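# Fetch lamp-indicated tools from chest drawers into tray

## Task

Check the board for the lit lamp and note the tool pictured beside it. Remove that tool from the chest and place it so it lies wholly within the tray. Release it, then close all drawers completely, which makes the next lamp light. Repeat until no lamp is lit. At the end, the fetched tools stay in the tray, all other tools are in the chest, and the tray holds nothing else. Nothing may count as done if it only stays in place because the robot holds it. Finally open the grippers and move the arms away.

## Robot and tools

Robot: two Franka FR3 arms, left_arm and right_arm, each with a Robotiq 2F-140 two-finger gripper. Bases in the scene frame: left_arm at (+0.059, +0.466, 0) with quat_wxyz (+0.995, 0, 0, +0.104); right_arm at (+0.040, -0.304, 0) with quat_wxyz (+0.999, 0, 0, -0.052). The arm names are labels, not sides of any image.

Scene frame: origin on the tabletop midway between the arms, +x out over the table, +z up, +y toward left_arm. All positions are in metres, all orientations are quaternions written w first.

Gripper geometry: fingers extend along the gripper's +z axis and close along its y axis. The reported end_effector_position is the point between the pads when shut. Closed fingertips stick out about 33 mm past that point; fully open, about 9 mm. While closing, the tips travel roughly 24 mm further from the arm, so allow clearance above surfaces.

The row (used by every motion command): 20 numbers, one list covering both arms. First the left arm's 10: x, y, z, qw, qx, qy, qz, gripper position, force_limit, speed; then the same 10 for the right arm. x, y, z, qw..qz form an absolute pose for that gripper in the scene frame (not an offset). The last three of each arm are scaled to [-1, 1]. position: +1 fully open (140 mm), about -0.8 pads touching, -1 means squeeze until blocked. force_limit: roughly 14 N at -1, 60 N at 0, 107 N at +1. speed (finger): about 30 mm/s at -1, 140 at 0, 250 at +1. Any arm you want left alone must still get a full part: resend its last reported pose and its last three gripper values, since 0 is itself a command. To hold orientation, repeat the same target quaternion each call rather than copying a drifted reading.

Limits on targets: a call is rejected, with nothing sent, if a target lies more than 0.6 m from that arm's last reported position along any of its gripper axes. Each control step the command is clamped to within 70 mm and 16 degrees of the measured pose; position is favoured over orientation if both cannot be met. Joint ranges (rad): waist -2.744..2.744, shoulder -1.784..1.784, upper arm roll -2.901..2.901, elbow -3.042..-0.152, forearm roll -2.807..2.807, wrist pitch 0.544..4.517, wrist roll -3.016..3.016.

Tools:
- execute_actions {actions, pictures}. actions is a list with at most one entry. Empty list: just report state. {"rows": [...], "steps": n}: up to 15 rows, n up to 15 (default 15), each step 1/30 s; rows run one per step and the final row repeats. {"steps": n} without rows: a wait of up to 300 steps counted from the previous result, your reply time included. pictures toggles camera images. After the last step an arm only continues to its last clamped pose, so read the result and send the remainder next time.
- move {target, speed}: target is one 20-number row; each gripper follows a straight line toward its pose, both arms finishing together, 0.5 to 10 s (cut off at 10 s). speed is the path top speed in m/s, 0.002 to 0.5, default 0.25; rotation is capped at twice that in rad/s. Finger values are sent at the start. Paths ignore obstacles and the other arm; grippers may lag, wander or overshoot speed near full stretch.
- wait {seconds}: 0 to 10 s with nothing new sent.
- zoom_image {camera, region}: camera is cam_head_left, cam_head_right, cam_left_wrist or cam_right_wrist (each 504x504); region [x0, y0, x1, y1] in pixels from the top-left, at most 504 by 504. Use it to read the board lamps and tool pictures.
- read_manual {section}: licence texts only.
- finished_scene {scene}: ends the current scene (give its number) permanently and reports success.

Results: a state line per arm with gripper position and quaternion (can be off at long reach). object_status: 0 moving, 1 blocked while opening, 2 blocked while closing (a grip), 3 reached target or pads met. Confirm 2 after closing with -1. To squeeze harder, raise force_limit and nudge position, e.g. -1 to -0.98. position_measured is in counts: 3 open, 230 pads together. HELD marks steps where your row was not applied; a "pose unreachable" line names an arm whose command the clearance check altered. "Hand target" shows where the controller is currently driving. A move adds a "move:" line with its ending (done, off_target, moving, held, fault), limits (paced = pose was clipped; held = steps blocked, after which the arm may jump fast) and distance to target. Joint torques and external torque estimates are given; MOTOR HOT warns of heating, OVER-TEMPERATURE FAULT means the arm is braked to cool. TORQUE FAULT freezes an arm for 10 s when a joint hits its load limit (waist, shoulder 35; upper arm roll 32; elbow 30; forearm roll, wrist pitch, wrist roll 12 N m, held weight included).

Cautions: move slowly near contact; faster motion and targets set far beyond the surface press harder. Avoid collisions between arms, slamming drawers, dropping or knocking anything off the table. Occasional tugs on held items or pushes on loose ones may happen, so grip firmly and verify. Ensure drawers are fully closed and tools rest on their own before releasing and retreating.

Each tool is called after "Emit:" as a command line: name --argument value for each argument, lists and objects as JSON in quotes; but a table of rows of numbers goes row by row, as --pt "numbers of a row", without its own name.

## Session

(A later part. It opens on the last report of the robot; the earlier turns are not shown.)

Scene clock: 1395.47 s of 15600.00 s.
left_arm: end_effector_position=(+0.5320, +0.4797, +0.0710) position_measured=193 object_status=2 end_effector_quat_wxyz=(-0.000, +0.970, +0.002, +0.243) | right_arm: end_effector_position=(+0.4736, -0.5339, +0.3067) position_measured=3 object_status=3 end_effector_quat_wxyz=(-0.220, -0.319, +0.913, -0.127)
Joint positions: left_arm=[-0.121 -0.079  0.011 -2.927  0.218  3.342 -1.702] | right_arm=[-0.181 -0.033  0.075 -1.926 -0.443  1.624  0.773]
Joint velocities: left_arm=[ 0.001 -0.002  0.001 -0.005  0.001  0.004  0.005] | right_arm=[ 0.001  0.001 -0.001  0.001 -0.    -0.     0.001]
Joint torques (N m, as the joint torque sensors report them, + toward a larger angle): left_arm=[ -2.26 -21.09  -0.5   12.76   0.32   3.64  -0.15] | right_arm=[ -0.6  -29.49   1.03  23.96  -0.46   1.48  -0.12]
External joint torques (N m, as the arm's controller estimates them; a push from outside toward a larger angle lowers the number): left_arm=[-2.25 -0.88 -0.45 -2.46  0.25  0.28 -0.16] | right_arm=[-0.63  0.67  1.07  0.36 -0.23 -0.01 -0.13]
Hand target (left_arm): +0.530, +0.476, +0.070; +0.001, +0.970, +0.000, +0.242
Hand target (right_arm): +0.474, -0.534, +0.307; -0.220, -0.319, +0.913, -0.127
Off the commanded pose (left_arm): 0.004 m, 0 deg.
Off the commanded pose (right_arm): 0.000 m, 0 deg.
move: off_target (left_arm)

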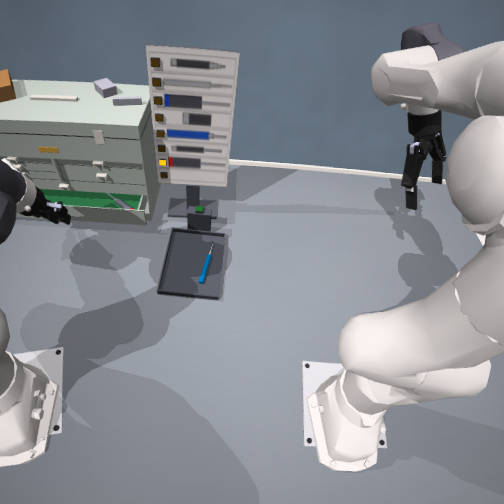

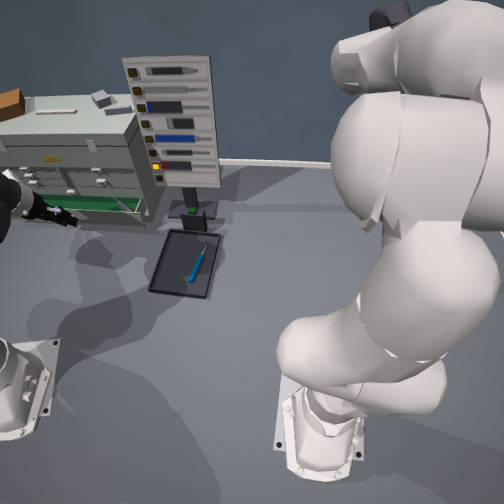

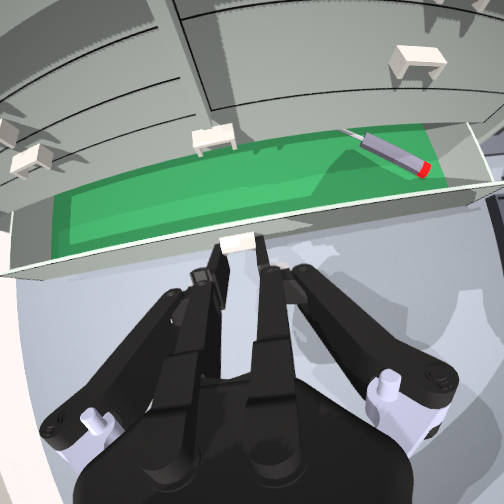

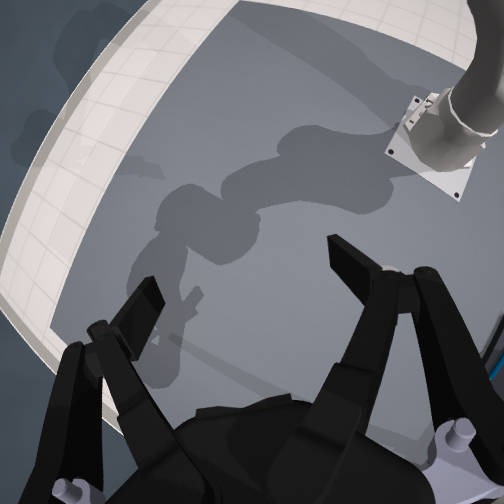

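Emit:
move --target '[0.541,0.478,0.074,0,0.9962,0,0.0872,-0.35,0,0,0.4736,-0.5339,0.3067,-0.220,-0.319,0.913,-0.127,1,0,0]' --speed 0.1

Emit:
move --target '[0.541,0.478,0.074,0,0.9962,0,0.0872,-1,0,0,0.4736,-0.5339,0.3067,-0.220,-0.319,0.913,-0.127,1,0,0]' --speed 0.04

Emit:
move --target '[0.45,0.478,0.074,0,0.9962,0,0.0872,-1,0,0,0.4736,-0.5339,0.3067,-0.220,-0.319,0.913,-0.127,1,0,0]' --speed 0.07

Emit:
move --target '[0.448,0.478,0.074,0,0.9962,0,0.0872,-0.35,0,0,0.4736,-0.5339,0.3067,-0.220,-0.319,0.913,-0.127,1,0,0]' --speed 0.07

Emit:
move --target '[0.44,0.478,0.16,0,0.9962,0,0.0872,-0.35,0,0,0.4736,-0.5339,0.3067,-0.220,-0.319,0.913,-0.127,1,0,0]' --speed 0.1

Scene clock: 1410.53 s of 15600.00 s.
left_arm: end_effector_position=(+0.5402, +0.4760, +0.0757) position_measured=173 object_status=3 end_effector_quat_wxyz=(+0.001, +0.996, +0.004, +0.089) | right_arm: end_effector_position=(+0.4736, -0.5339, +0.3067) position_measured=3 object_status=3 end_effector_quat_wxyz=(-0.220, -0.319, +0.913, -0.127)
Joint positions: left_arm=[-0.398 -0.062  0.217 -2.636  0.018  2.753 -1.567] | right_arm=[-0.181 -0.033  0.075 -1.926 -0.443  1.624  0.773]
Joint velocities: left_arm=[-0.     0.001  0.     0.    -0.004 -0.012  0.019] | right_arm=[ 0.001 -0.    -0.    -0.001 -0.     0.    -0.   ]
Joint torques (N m, as the joint torque sensors report them, + toward a larger angle): left_arm=[ -0.99 -24.25   0.81  20.88  -0.09   2.4    0.25] | right_arm=[ -0.33 -29.76   1.11  24.05  -0.49   1.46  -0.14]
External joint torques (N m, as the arm's controller estimates them; a push from outside toward a larger angle lowers the number): left_arm=[-0.99 -0.25  1.22  1.72 -0.57 -0.5   0.24] | right_arm=[-0.37  0.3   1.15  0.53 -0.27 -0.02 -0.15]
Hand target (left_arm): +0.540, +0.475, +0.075; +0.001, +0.996, -0.001, +0.087
Hand target (right_arm): +0.474, -0.534, +0.307; -0.220, -0.319, +0.913, -0.127
Off the commanded pose (left_arm): 0.003 m, 0 deg.
Off the commanded pose (right_arm): 0.000 m, 0 deg.
After step 90, 9.90 s passed at rest.
move: done

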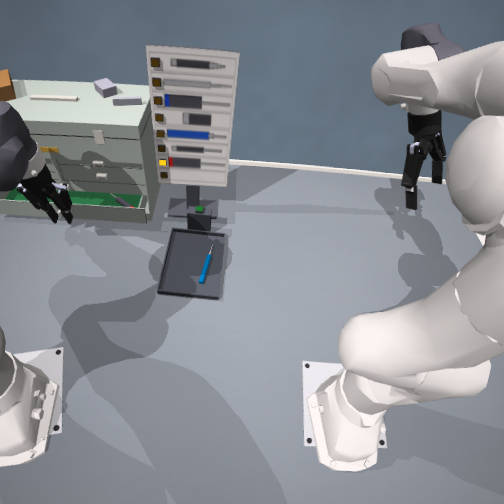

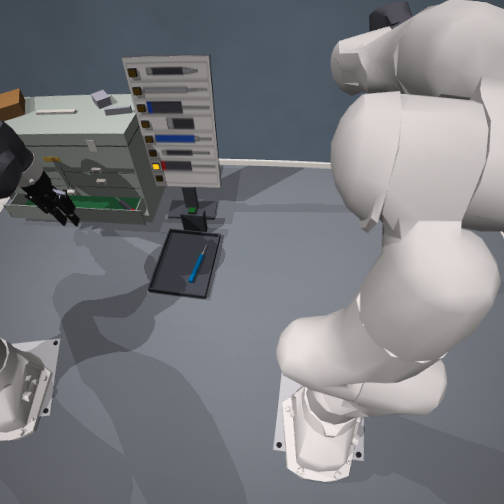

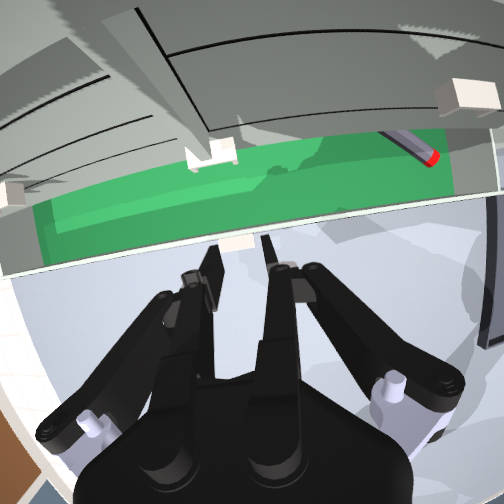

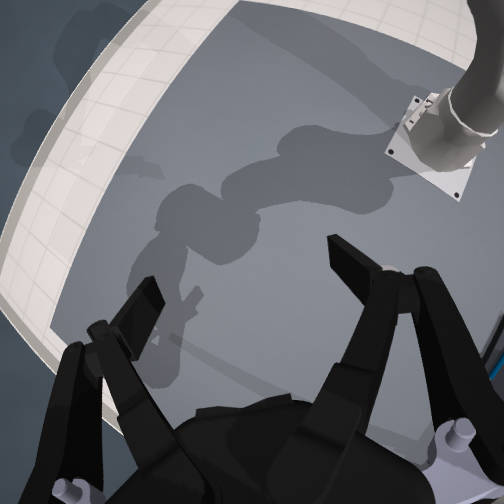

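Scene clock: 1411.23 s of 15600.00 s.
left_arm: end_effector_position=(+0.5417, +0.4768, +0.0758) position_measured=193 object_status=2 end_effector_quat_wxyz=(+0.001, +0.996, +0.002, +0.089) | right_arm: end_effector_position=(+0.4736, -0.5339, +0.3067) position_measured=3 object_status=3 end_effector_quat_wxyz=(-0.220, -0.319, +0.913, -0.127)
Joint positions: left_arm=[-0.398 -0.059  0.218 -2.632  0.018  2.753 -1.563] | right_arm=[-0.181 -0.033  0.075 -1.926 -0.443  1.624  0.773]
Joint velocities: left_arm=[ 0.002 -0.     0.     0.001 -0.     0.001  0.005] | right_arm=[ 0.001  0.     0.     0.001 -0.001  0.001  0.   ]
Joint torques (N m, as the joint torque sensors report them, + toward a larger angle): left_arm=[  0.43 -22.33   1.57  20.47   0.44   2.91   0.37] | right_arm=[ -0.15 -29.23   0.78  23.71  -0.49   1.44  -0.1 ]
External joint torques (N m, as the arm's controller estimates them; a push from outside toward a larger angle lowers the number): left_arm=[ 0.33  1.91  1.86  1.17 -0.02 -0.02  0.36] | right_arm=[-0.21  0.98  0.78  0.08 -0.27 -0.05 -0.11]
Hand target (left_arm): +0.541, +0.478, +0.074; -0.000, +0.996, +0.000, +0.087
Hand target (right_arm): +0.474, -0.534, +0.307; -0.220, -0.319, +0.913, -0.127
Off the commanded pose (left_arm): 0.002 m, 0 deg.
Off the commanded pose (right_arm): 0.000 m, 0 deg.
move: done

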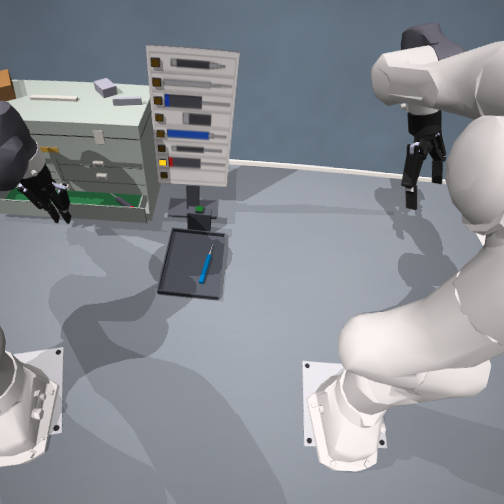

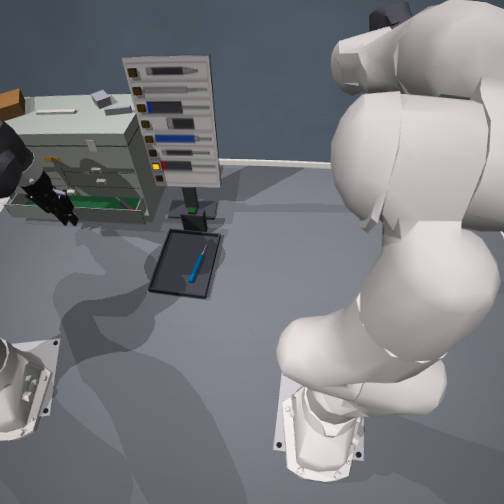

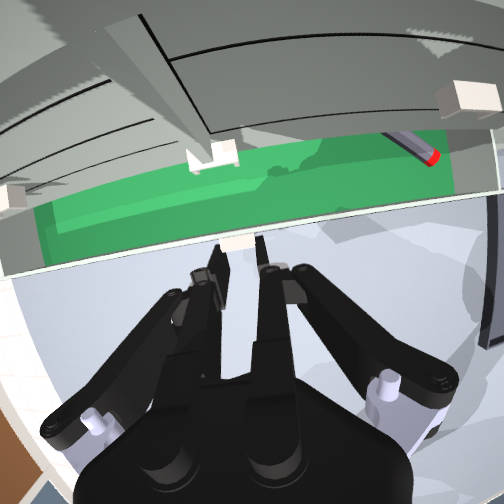

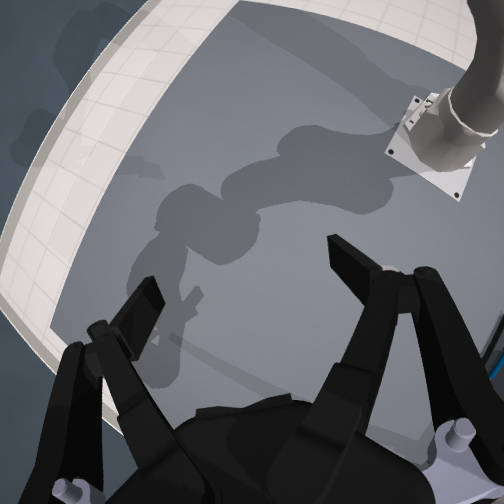

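Scene clock: 1412.90 s of 15600.00 s.
left_arm: end_effector_position=(+0.4534, +0.4787, +0.0751) position_measured=193 object_status=2 end_effector_quat_wxyz=(+0.002, +0.996, +0.002, +0.091) | right_arm: end_effector_position=(+0.4736, -0.5339, +0.3067) position_measured=3 object_status=3 end_effector_quat_wxyz=(-0.220, -0.319, +0.913, -0.127)
Joint positions: left_arm=[-0.331 -0.313  0.194 -2.908  0.123  2.779 -1.62 ] | right_arm=[-0.181 -0.033  0.075 -1.926 -0.443  1.624  0.773]
Joint velocities: left_arm=[ 0.005 -0.003 -0.005 -0.005  0.004  0.    -0.01 ] | right_arm=[-0.     0.001 -0.     0.     0.001  0.001 -0.   ]
Joint torques (N m, as the joint torque sensors report them, + toward a larger angle): left_arm=[ -0.73 -17.55  -2.75  15.77   0.99   2.15  -0.02] | right_arm=[ -0.06 -29.64   0.35  23.94  -0.52   1.5   -0.15]
External joint torques (N m, as the arm's controller estimates them; a push from outside toward a larger angle lowers the number): left_arm=[-0.7  -2.3  -1.26 -3.13  0.53 -0.77 -0.03] | right_arm=[-0.08  0.57  0.41  0.32 -0.29  0.01 -0.16]
Hand target (left_arm): +0.450, +0.477, +0.073; +0.001, +0.996, -0.000, +0.087
Hand target (right_arm): +0.474, -0.534, +0.307; -0.220, -0.319, +0.913, -0.127
Off the commanded pose (left_arm): 0.004 m, 1 deg.
Off the commanded pose (right_arm): 0.000 m, 0 deg.
move: off_target (left_arm)

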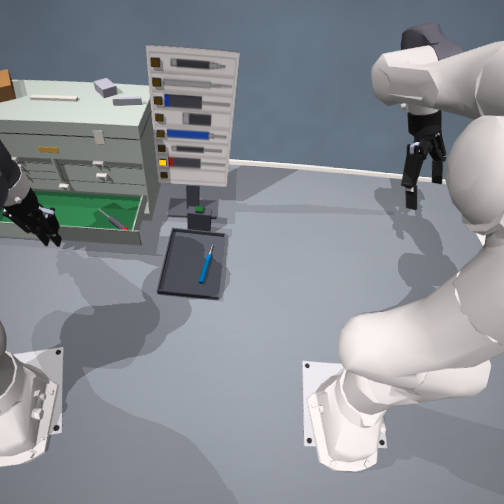

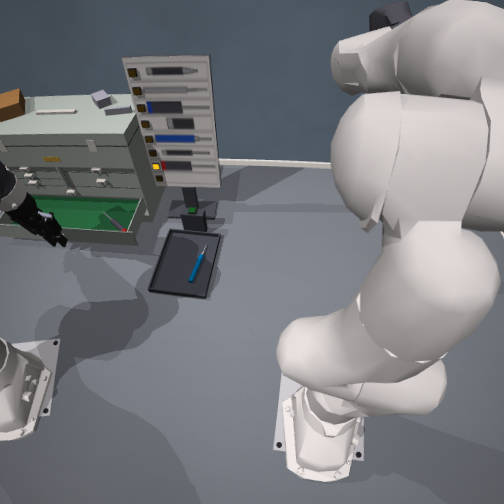

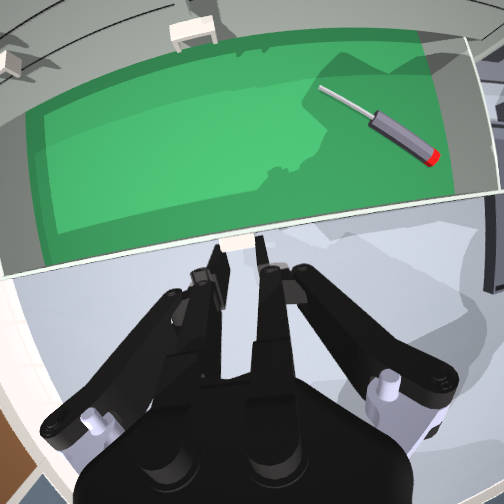

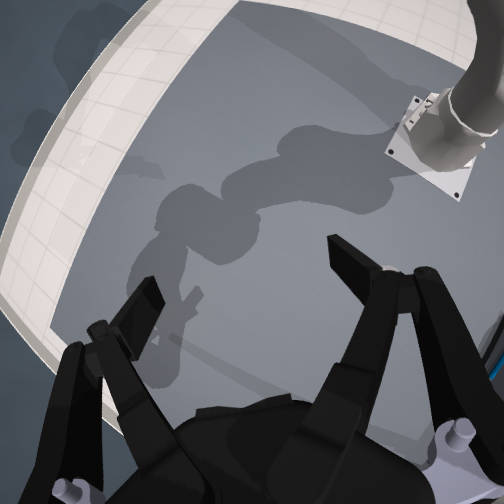

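Scene clock: 1413.60 s of 15600.00 s.
left_arm: end_effector_position=(+0.4497, +0.4775, +0.0747) position_measured=173 object_status=3 end_effector_quat_wxyz=(+0.001, +0.996, -0.002, +0.089) | right_arm: end_effector_position=(+0.4736, -0.5339, +0.3067) position_measured=3 object_status=3 end_effector_quat_wxyz=(-0.220, -0.319, +0.913, -0.127)
Joint positions: left_arm=[-0.327 -0.322  0.186 -2.916  0.129  2.775 -1.622] | right_arm=[-0.181 -0.033  0.075 -1.926 -0.443  1.624  0.773]
Joint velocities: left_arm=[ 0.003 -0.    -0.003 -0.    -0.    -0.003 -0.001] | right_arm=[ 0.001  0.001  0.001 -0.     0.     0.001  0.001]
Joint torques (N m, as the joint torque sensors report them, + toward a larger angle): left_arm=[  1.77 -16.54  -1.66  18.32   1.     2.47  -0.14] | right_arm=[ -0.47 -29.64   0.9   23.49  -0.53   1.46  -0.08]
External joint torques (N m, as the arm's controller estimates them; a push from outside toward a larger angle lowers the number): left_arm=[ 1.73 -1.57 -0.26 -0.64  0.57 -0.45 -0.14] | right_arm=[-0.58  0.45  0.87 -0.07 -0.32 -0.03 -0.09]
Hand target (left_arm): +0.448, +0.478, +0.074; -0.000, +0.996, +0.000, +0.087
Hand target (right_arm): +0.474, -0.534, +0.307; -0.220, -0.319, +0.913, -0.127
Off the commanded pose (left_arm): 0.002 m, 0 deg.
Off the commanded pose (right_arm): 0.000 m, 0 deg.
move: done

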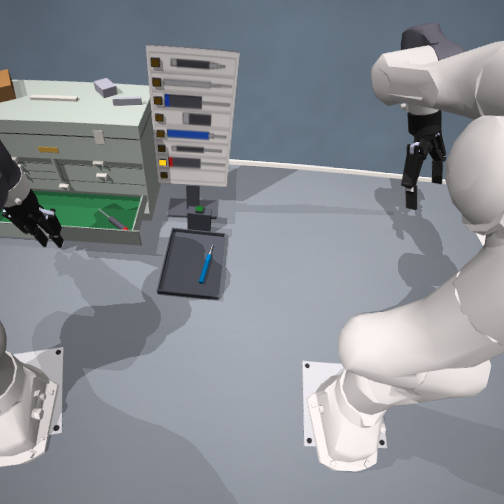

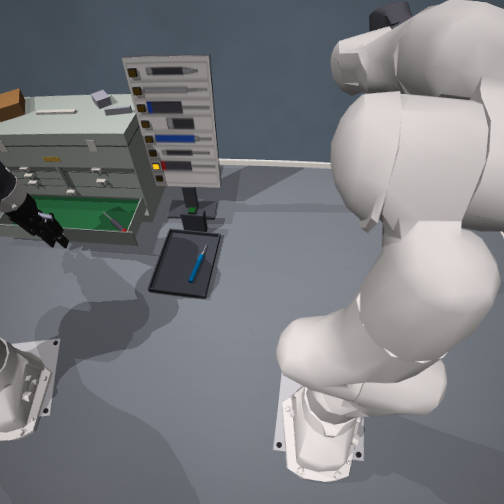

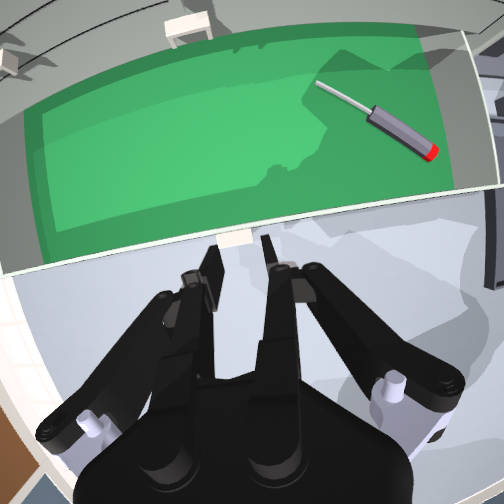

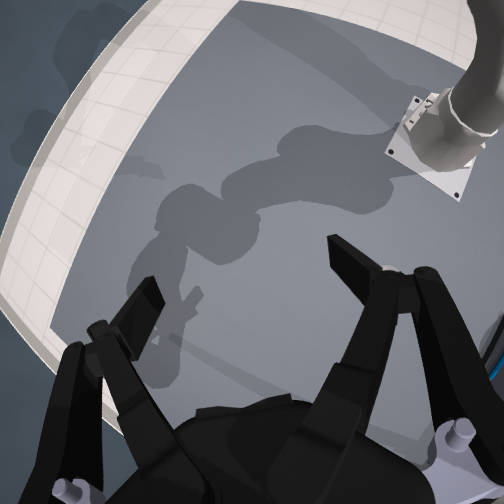

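Scene clock: 1415.10 s of 15600.00 s.
left_arm: end_effector_position=(+0.4409, +0.4761, +0.1582) position_measured=173 object_status=3 end_effector_quat_wxyz=(+0.003, +0.996, -0.004, +0.088) | right_arm: end_effector_position=(+0.4736, -0.5339, +0.3067) position_measured=3 object_status=3 end_effector_quat_wxyz=(-0.220, -0.319, +0.913, -0.127)
Joint positions: left_arm=[-0.324 -0.593  0.168 -2.859  0.127  2.445 -1.622] | right_arm=[-0.181 -0.033  0.075 -1.926 -0.443  1.624  0.773]
Joint velocities: left_arm=[ 0.002  0.001  0.     0.     0.    -0.01  -0.   ] | right_arm=[ 0.    -0.     0.001  0.001 -0.001  0.001 -0.001]
Joint torques (N m, as the joint torque sensors report them, + toward a larger angle): left_arm=[  0.22 -11.26  -1.77  25.02   0.33   2.49  -0.13] | right_arm=[ -0.17 -30.03   0.96  23.47  -0.53   1.45  -0.12]
External joint torques (N m, as the arm's controller estimates them; a push from outside toward a larger angle lowers the number): left_arm=[ 0.15 -1.44  0.61  2.14 -0.34 -0.43 -0.14] | right_arm=[-0.16  0.2   1.04 -0.16 -0.29 -0.05 -0.12]
Hand target (left_arm): +0.440, +0.476, +0.159; +0.003, +0.996, -0.002, +0.087
Hand target (right_arm): +0.474, -0.534, +0.307; -0.220, -0.319, +0.913, -0.127
Off the commanded pose (left_arm): 0.003 m, 1 deg.
Off the commanded pose (right_arm): 0.000 m, 0 deg.
move: done

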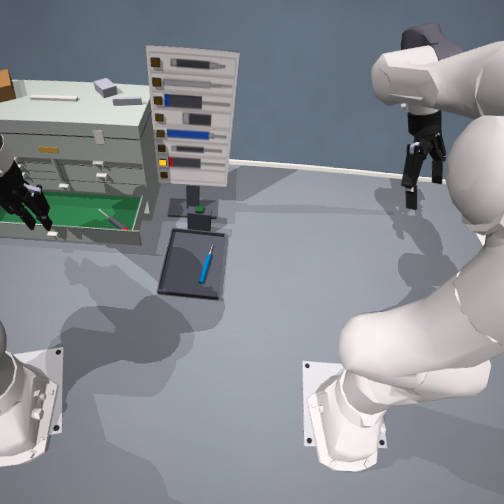

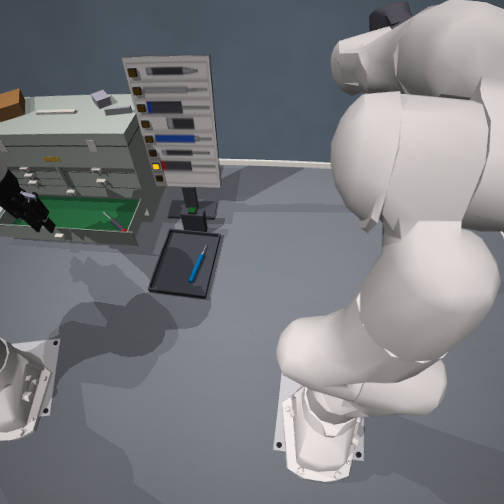

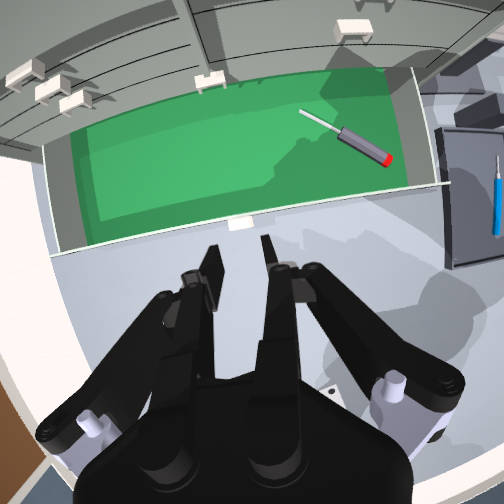

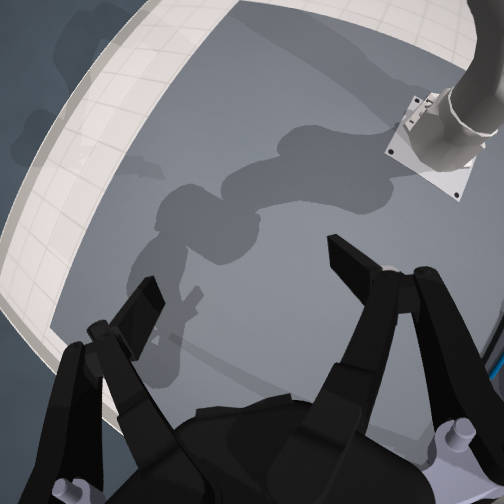

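Emit:
move --target '[0.53,0.305,0.15,-0.0355,0.910,0.4052,0.0797,-0.4,0,0,0.4736,-0.5339,0.3067,-0.220,-0.319,0.913,-0.127,1,0,0]' --speed 0.15

Emit:
move --target '[0.53,0.305,0.105,-0.0355,0.910,0.4052,0.0797,-0.4,0,0,0.4736,-0.5339,0.3067,-0.220,-0.319,0.913,-0.127,1,0,0]' --speed 0.05

Scene clock: 1435.23 s of 15600.00 s.
left_arm: end_effector_position=(+0.5307, +0.3130, +0.1522) position_measured=179 object_status=3 end_effector_quat_wxyz=(-0.045, +0.910, +0.402, +0.086) | right_arm: end_effector_position=(+0.4736, -0.5339, +0.3067) position_measured=3 object_status=3 end_effector_quat_wxyz=(-0.220, -0.319, +0.913, -0.127)
Joint positions: left_arm=[ 0.139 -0.144 -0.743 -2.405  0.125  2.349 -2.882] | right_arm=[-0.181 -0.033  0.075 -1.926 -0.443  1.624  0.773]
Joint velocities: left_arm=[ 0.001  0.002  0.     0.002  0.002 -0.003 -0.032] | right_arm=[ 0.    -0.     0.    -0.001 -0.001  0.001 -0.001]
Joint torques (N m, as the joint torque sensors report them, + toward a larger angle): left_arm=[  1.22 -17.75   2.44  24.77   1.19   2.16  -0.17] | right_arm=[ -0.48 -29.56   0.97  23.72  -0.57   1.49  -0.11]
External joint torques (N m, as the arm's controller estimates them; a push from outside toward a larger angle lowers the number): left_arm=[ 1.15  0.99 -0.32  2.49  0.54 -0.34 -0.17] | right_arm=[-0.51  0.64  1.02  0.13 -0.34  0.   -0.12]
Hand target (left_arm): +0.531, +0.314, +0.152; -0.046, +0.908, +0.408, +0.086
Hand target (right_arm): +0.474, -0.534, +0.307; -0.220, -0.319, +0.913, -0.127
Off the commanded pose (left_arm): 0.008 m, 1 deg.
Off the commanded pose (right_arm): 0.000 m, 0 deg.
After step 90, 13.30 s passed at rest.
move: off_target (left_arm)

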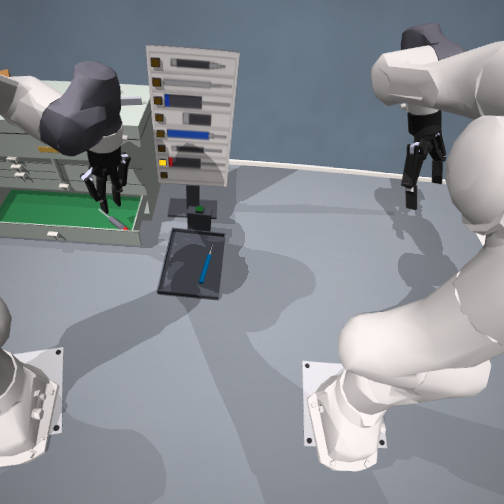

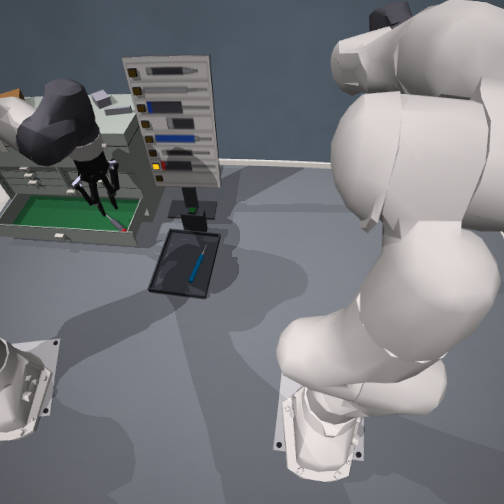

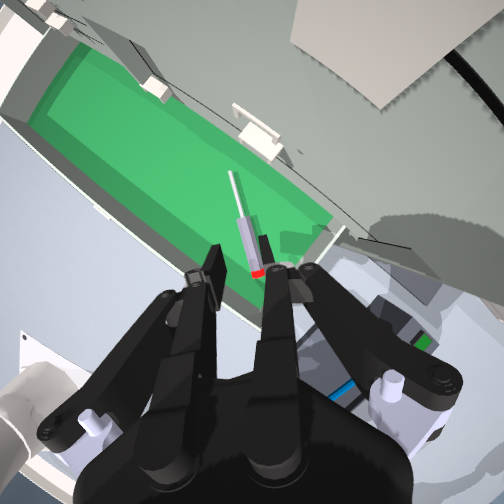

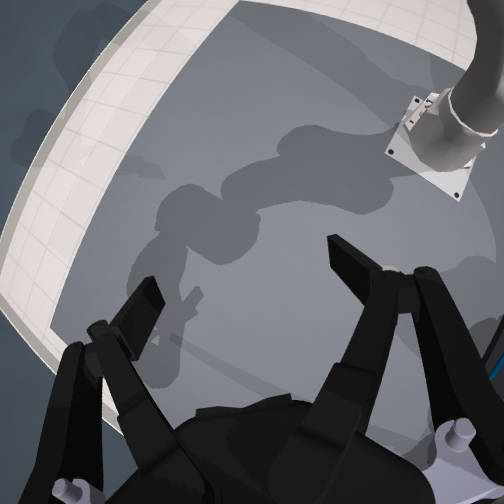

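Scene clock: 1436.60 s of 15600.00 s.
left_arm: end_effector_position=(+0.5292, +0.3059, +0.1053) position_measured=179 object_status=3 end_effector_quat_wxyz=(-0.039, +0.913, +0.399, +0.079) | right_arm: end_effector_position=(+0.4736, -0.5339, +0.3067) position_measured=3 object_status=3 end_effector_quat_wxyz=(-0.220, -0.319, +0.913, -0.127)
Joint positions: left_arm=[ 0.146 -0.024 -0.754 -2.436  0.242  2.457 -2.98 ] | right_arm=[-0.181 -0.033  0.075 -1.926 -0.443  1.624  0.773]
Joint velocities: left_arm=[ 0.     0.003 -0.    -0.     0.013  0.011 -0.038] | right_arm=[-0.001  0.002 -0.     0.001 -0.     0.001  0.001]
Joint torques (N m, as the joint torque sensors report them, + toward a larger angle): left_arm=[  0.46 -20.76   1.43  21.06   0.85   2.95  -0.24] | right_arm=[ -0.17 -29.31   0.47  23.23  -0.53   1.45  -0.11]
External joint torques (N m, as the arm's controller estimates them; a push from outside toward a larger angle lowers the number): left_arm=[ 0.47  0.16  0.98  0.06  0.34  0.5  -0.24] | right_arm=[-0.09  0.64  0.63 -0.32 -0.3  -0.04 -0.12]
Hand target (left_arm): +0.530, +0.306, +0.105; -0.038, +0.910, +0.405, +0.080
Hand target (right_arm): +0.474, -0.534, +0.307; -0.220, -0.319, +0.913, -0.127
Off the commanded pose (left_arm): 0.001 m, 1 deg.
Off the commanded pose (right_arm): 0.000 m, 0 deg.
move: done

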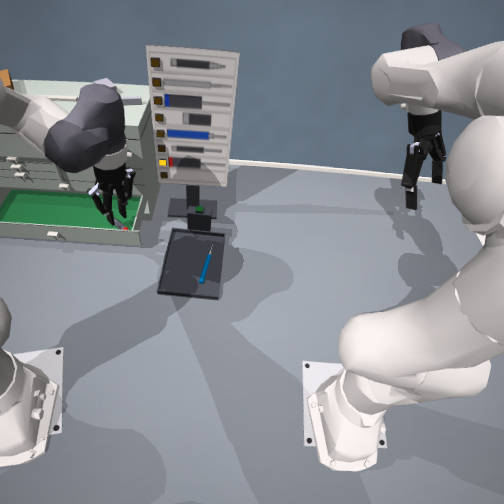

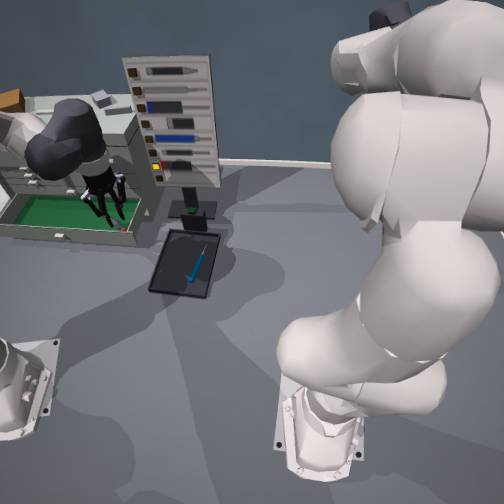

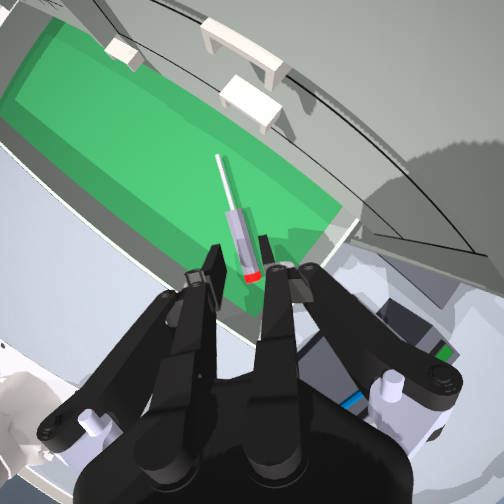

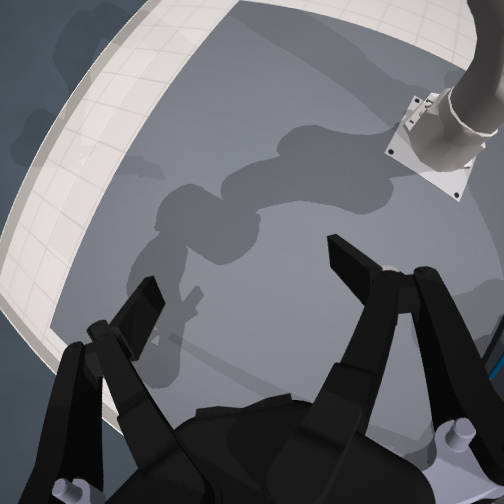

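Emit:
move --target '[0.49,0.31,0.16,0,0.94,-0.342,0,-0.4,0,0,0.4736,-0.5339,0.3067,-0.220,-0.319,0.913,-0.127,1,0,0]' --speed 0.3

Emit:
move --target '[0.537,0.314,0.14,0,0.4462,-0.8949,0,-0.4,0,0,0.4736,-0.5339,0.3067,-0.220,-0.319,0.913,-0.127,1,0,0]' --speed 0.3

Emit:
move --target '[0.537,0.314,0.10,0,0.4462,-0.8949,0,-0.4,0,0,0.4736,-0.5339,0.3067,-0.220,-0.319,0.913,-0.127,1,0,0]' --speed 0.05

Scene clock: 1461.50 s of 15600.00 s.
left_arm: end_effector_position=(+0.4898, +0.3067, +0.1609) position_measured=179 object_status=3 end_effector_quat_wxyz=(+0.005, +0.941, -0.338, +0.001) | right_arm: end_effector_position=(+0.4736, -0.5339, +0.3067) position_measured=3 object_status=3 end_effector_quat_wxyz=(-0.220, -0.319, +0.913, -0.127)
Joint positions: left_arm=[-0.281 -0.196 -0.272 -2.446 -0.08   2.258 -1.172] | right_arm=[-0.181 -0.033  0.075 -1.926 -0.443  1.624  0.773]
Joint velocities: left_arm=[-0.     0.    -0.001 -0.002 -0.    -0.001  0.03 ] | right_arm=[ 0.     0.     0.     0.001 -0.001  0.     0.001]
Joint torques (N m, as the joint torque sensors report them, + toward a larger angle): left_arm=[ -1.63 -22.32   3.12  24.37   0.13   2.23   0.2 ] | right_arm=[ -0.1  -30.01   0.84  23.63  -0.5    1.48  -0.07]
External joint torques (N m, as the arm's controller estimates them; a push from outside toward a larger angle lowers the number): left_arm=[-1.68  0.37  1.81  1.98 -0.53 -0.28  0.2 ] | right_arm=[ 0.    0.05  1.02  0.06 -0.26 -0.01 -0.08]
Hand target (left_arm): +0.489, +0.306, +0.161; +0.006, +0.939, -0.344, +0.000
Hand target (right_arm): +0.474, -0.534, +0.307; -0.220, -0.319, +0.913, -0.127
Off the commanded pose (left_arm): 0.003 m, 1 deg.
Off the commanded pose (right_arm): 0.000 m, 0 deg.
After step 90, 18.23 s passed at rest.
move: done

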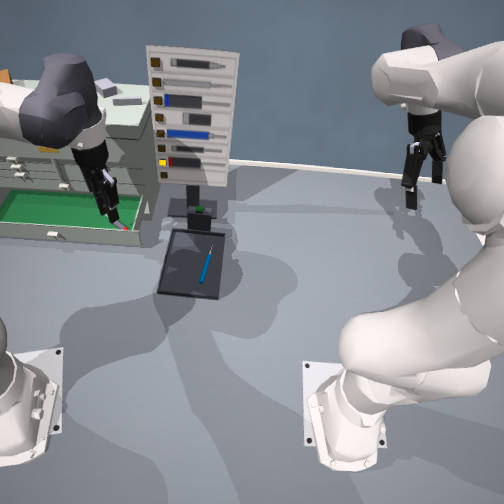

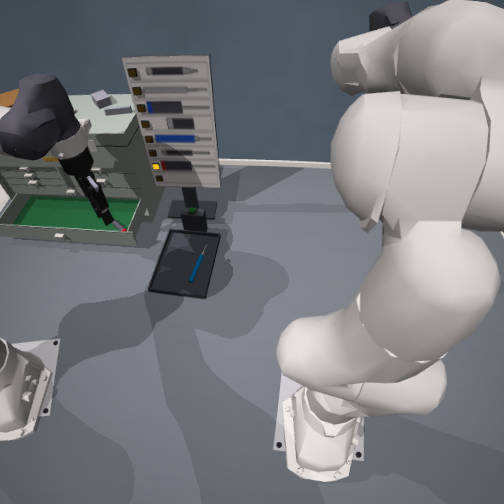

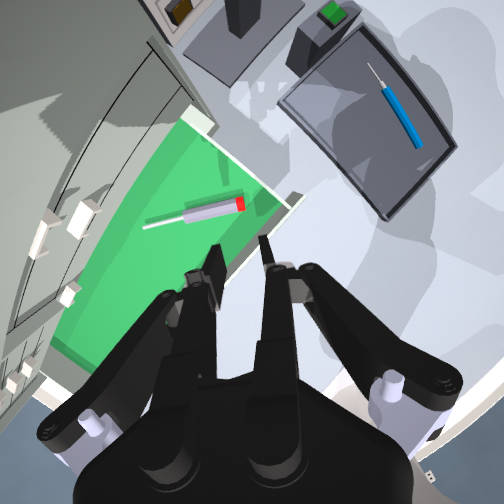

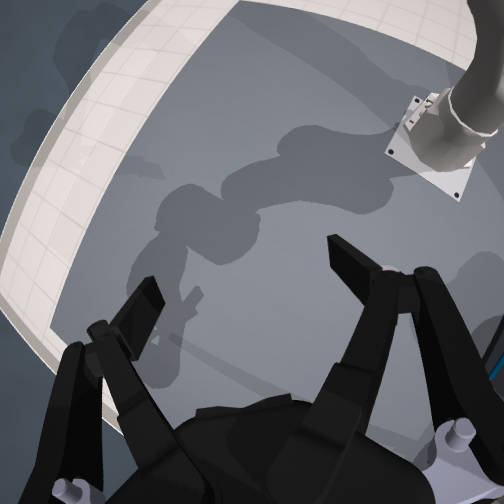

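Scene clock: 1465.13 s of 15600.00 s.
left_arm: end_effector_position=(+0.5354, +0.3140, +0.1398) position_measured=179 object_status=3 end_effector_quat_wxyz=(+0.000, -0.451, +0.893, +0.003) | right_arm: end_effector_position=(+0.4736, -0.5339, +0.3067) position_measured=3 object_status=3 end_effector_quat_wxyz=(-0.220, -0.319, +0.913, -0.127)
Joint positions: left_arm=[-0.398 -0.035 -0.12  -2.331 -0.     2.293  0.326] | right_arm=[-0.181 -0.033  0.075 -1.926 -0.443  1.624  0.773]
Joint velocities: left_arm=[-0.001  0.     0.001  0.    -0.001 -0.     0.031] | right_arm=[-0.     0.    -0.001 -0.001 -0.001  0.     0.001]
Joint torques (N m, as the joint torque sensors report them, + toward a larger angle): left_arm=[  0.09 -28.42   1.83  24.18   0.21   2.86   0.21] | right_arm=[ -0.43 -29.59   0.63  24.12  -0.55   1.42  -0.18]
External joint torques (N m, as the arm's controller estimates them; a push from outside toward a larger angle lowers the number): left_arm=[ 0.01  0.24  1.67  1.98 -0.38  0.39  0.21] | right_arm=[-0.39  0.48  0.74  0.57 -0.32 -0.07 -0.19]
Hand target (left_arm): +0.537, +0.314, +0.140; +0.001, -0.446, +0.895, +0.001
Hand target (right_arm): +0.474, -0.534, +0.307; -0.220, -0.319, +0.913, -0.127
Off the commanded pose (left_arm): 0.002 m, 1 deg.
Off the commanded pose (right_arm): 0.000 m, 0 deg.
move: done

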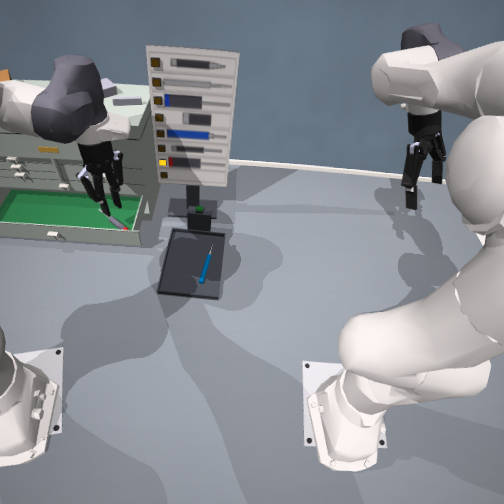

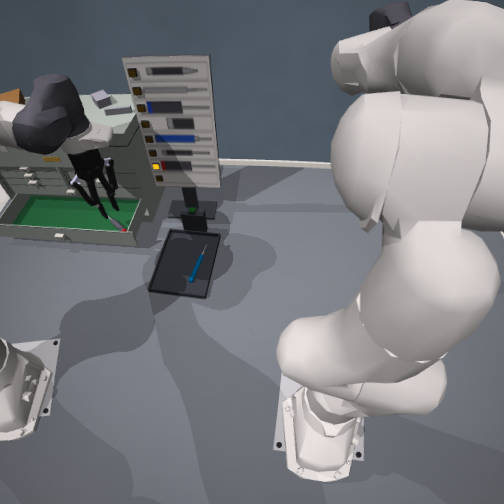

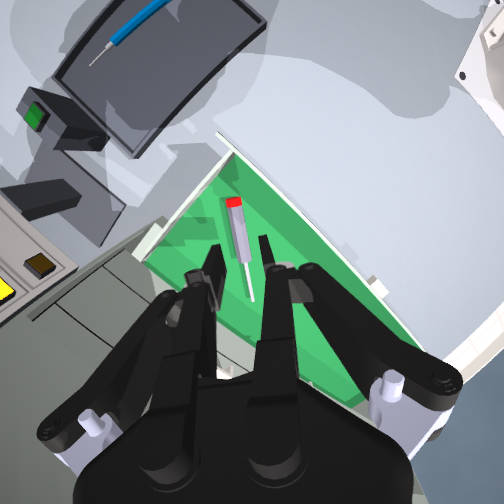

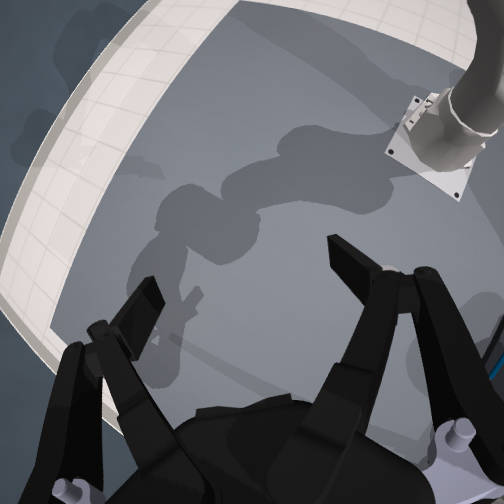

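Scene clock: 1466.37 s of 15600.00 s.
left_arm: end_effector_position=(+0.5361, +0.3130, +0.1009) position_measured=179 object_status=3 end_effector_quat_wxyz=(-0.001, -0.448, +0.894, +0.001) | right_arm: end_effector_position=(+0.4736, -0.5339, +0.3067) position_measured=3 object_status=3 end_effector_quat_wxyz=(-0.220, -0.319, +0.913, -0.127)
Joint positions: left_arm=[-0.398  0.034 -0.12  -2.362  0.007  2.394  0.327] | right_arm=[-0.181 -0.033  0.075 -1.926 -0.443  1.624  0.773]
Joint velocities: left_arm=[-0.001  0.001 -0.     0.001 -0.001  0.011  0.   ] | right_arm=[-0.    -0.001  0.001 -0.001  0.001 -0.001 -0.   ]
Joint torques (N m, as the joint torque sensors report them, + toward a larger angle): left_arm=[  0.76 -30.16   1.43  21.04   1.13   2.92   0.19] | right_arm=[  0.09 -29.56   0.84  23.41  -0.5    1.5   -0.17]
External joint torques (N m, as the arm's controller estimates them; a push from outside toward a larger angle lowers the number): left_arm=[ 0.91 -0.19  1.67 -0.07  0.59  0.45  0.19] | right_arm=[ 0.11  0.67  0.92 -0.18 -0.27  0.02 -0.17]
Hand target (left_arm): +0.537, +0.315, +0.100; +0.001, -0.446, +0.895, +0.001
Hand target (right_arm): +0.474, -0.534, +0.307; -0.220, -0.319, +0.913, -0.127
Off the commanded pose (left_arm): 0.002 m, 0 deg.
Off the commanded pose (right_arm): 0.000 m, 0 deg.
move: done

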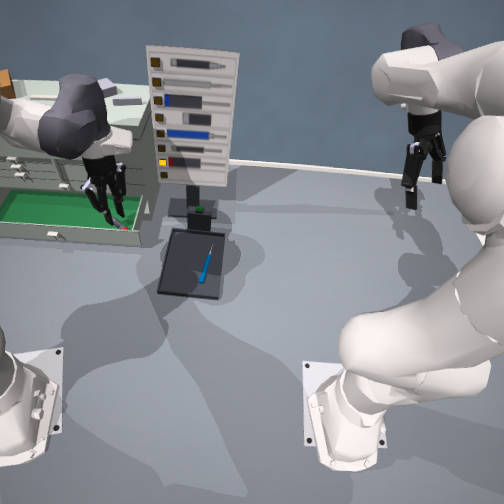

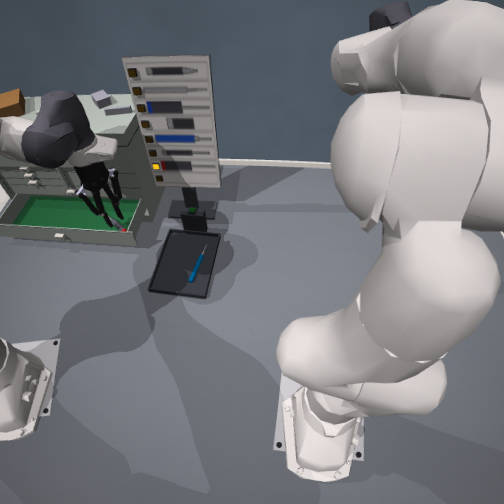

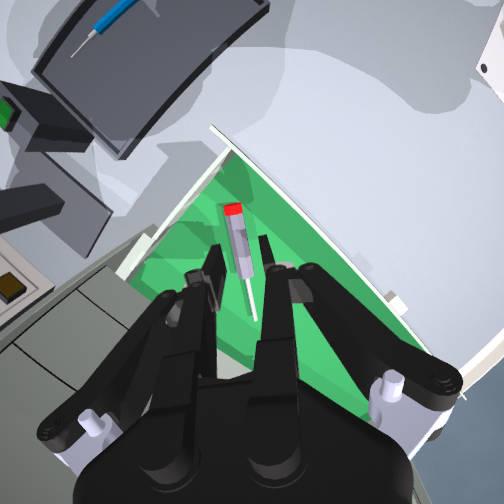

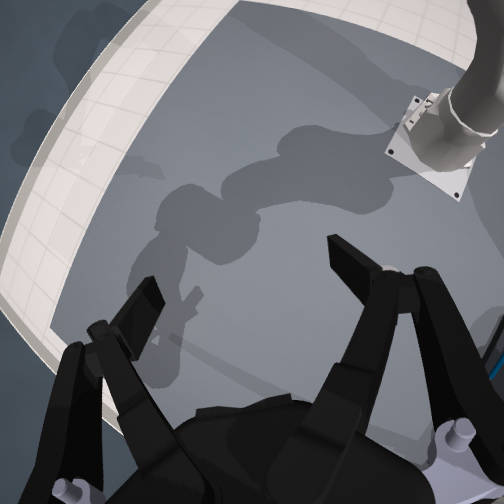

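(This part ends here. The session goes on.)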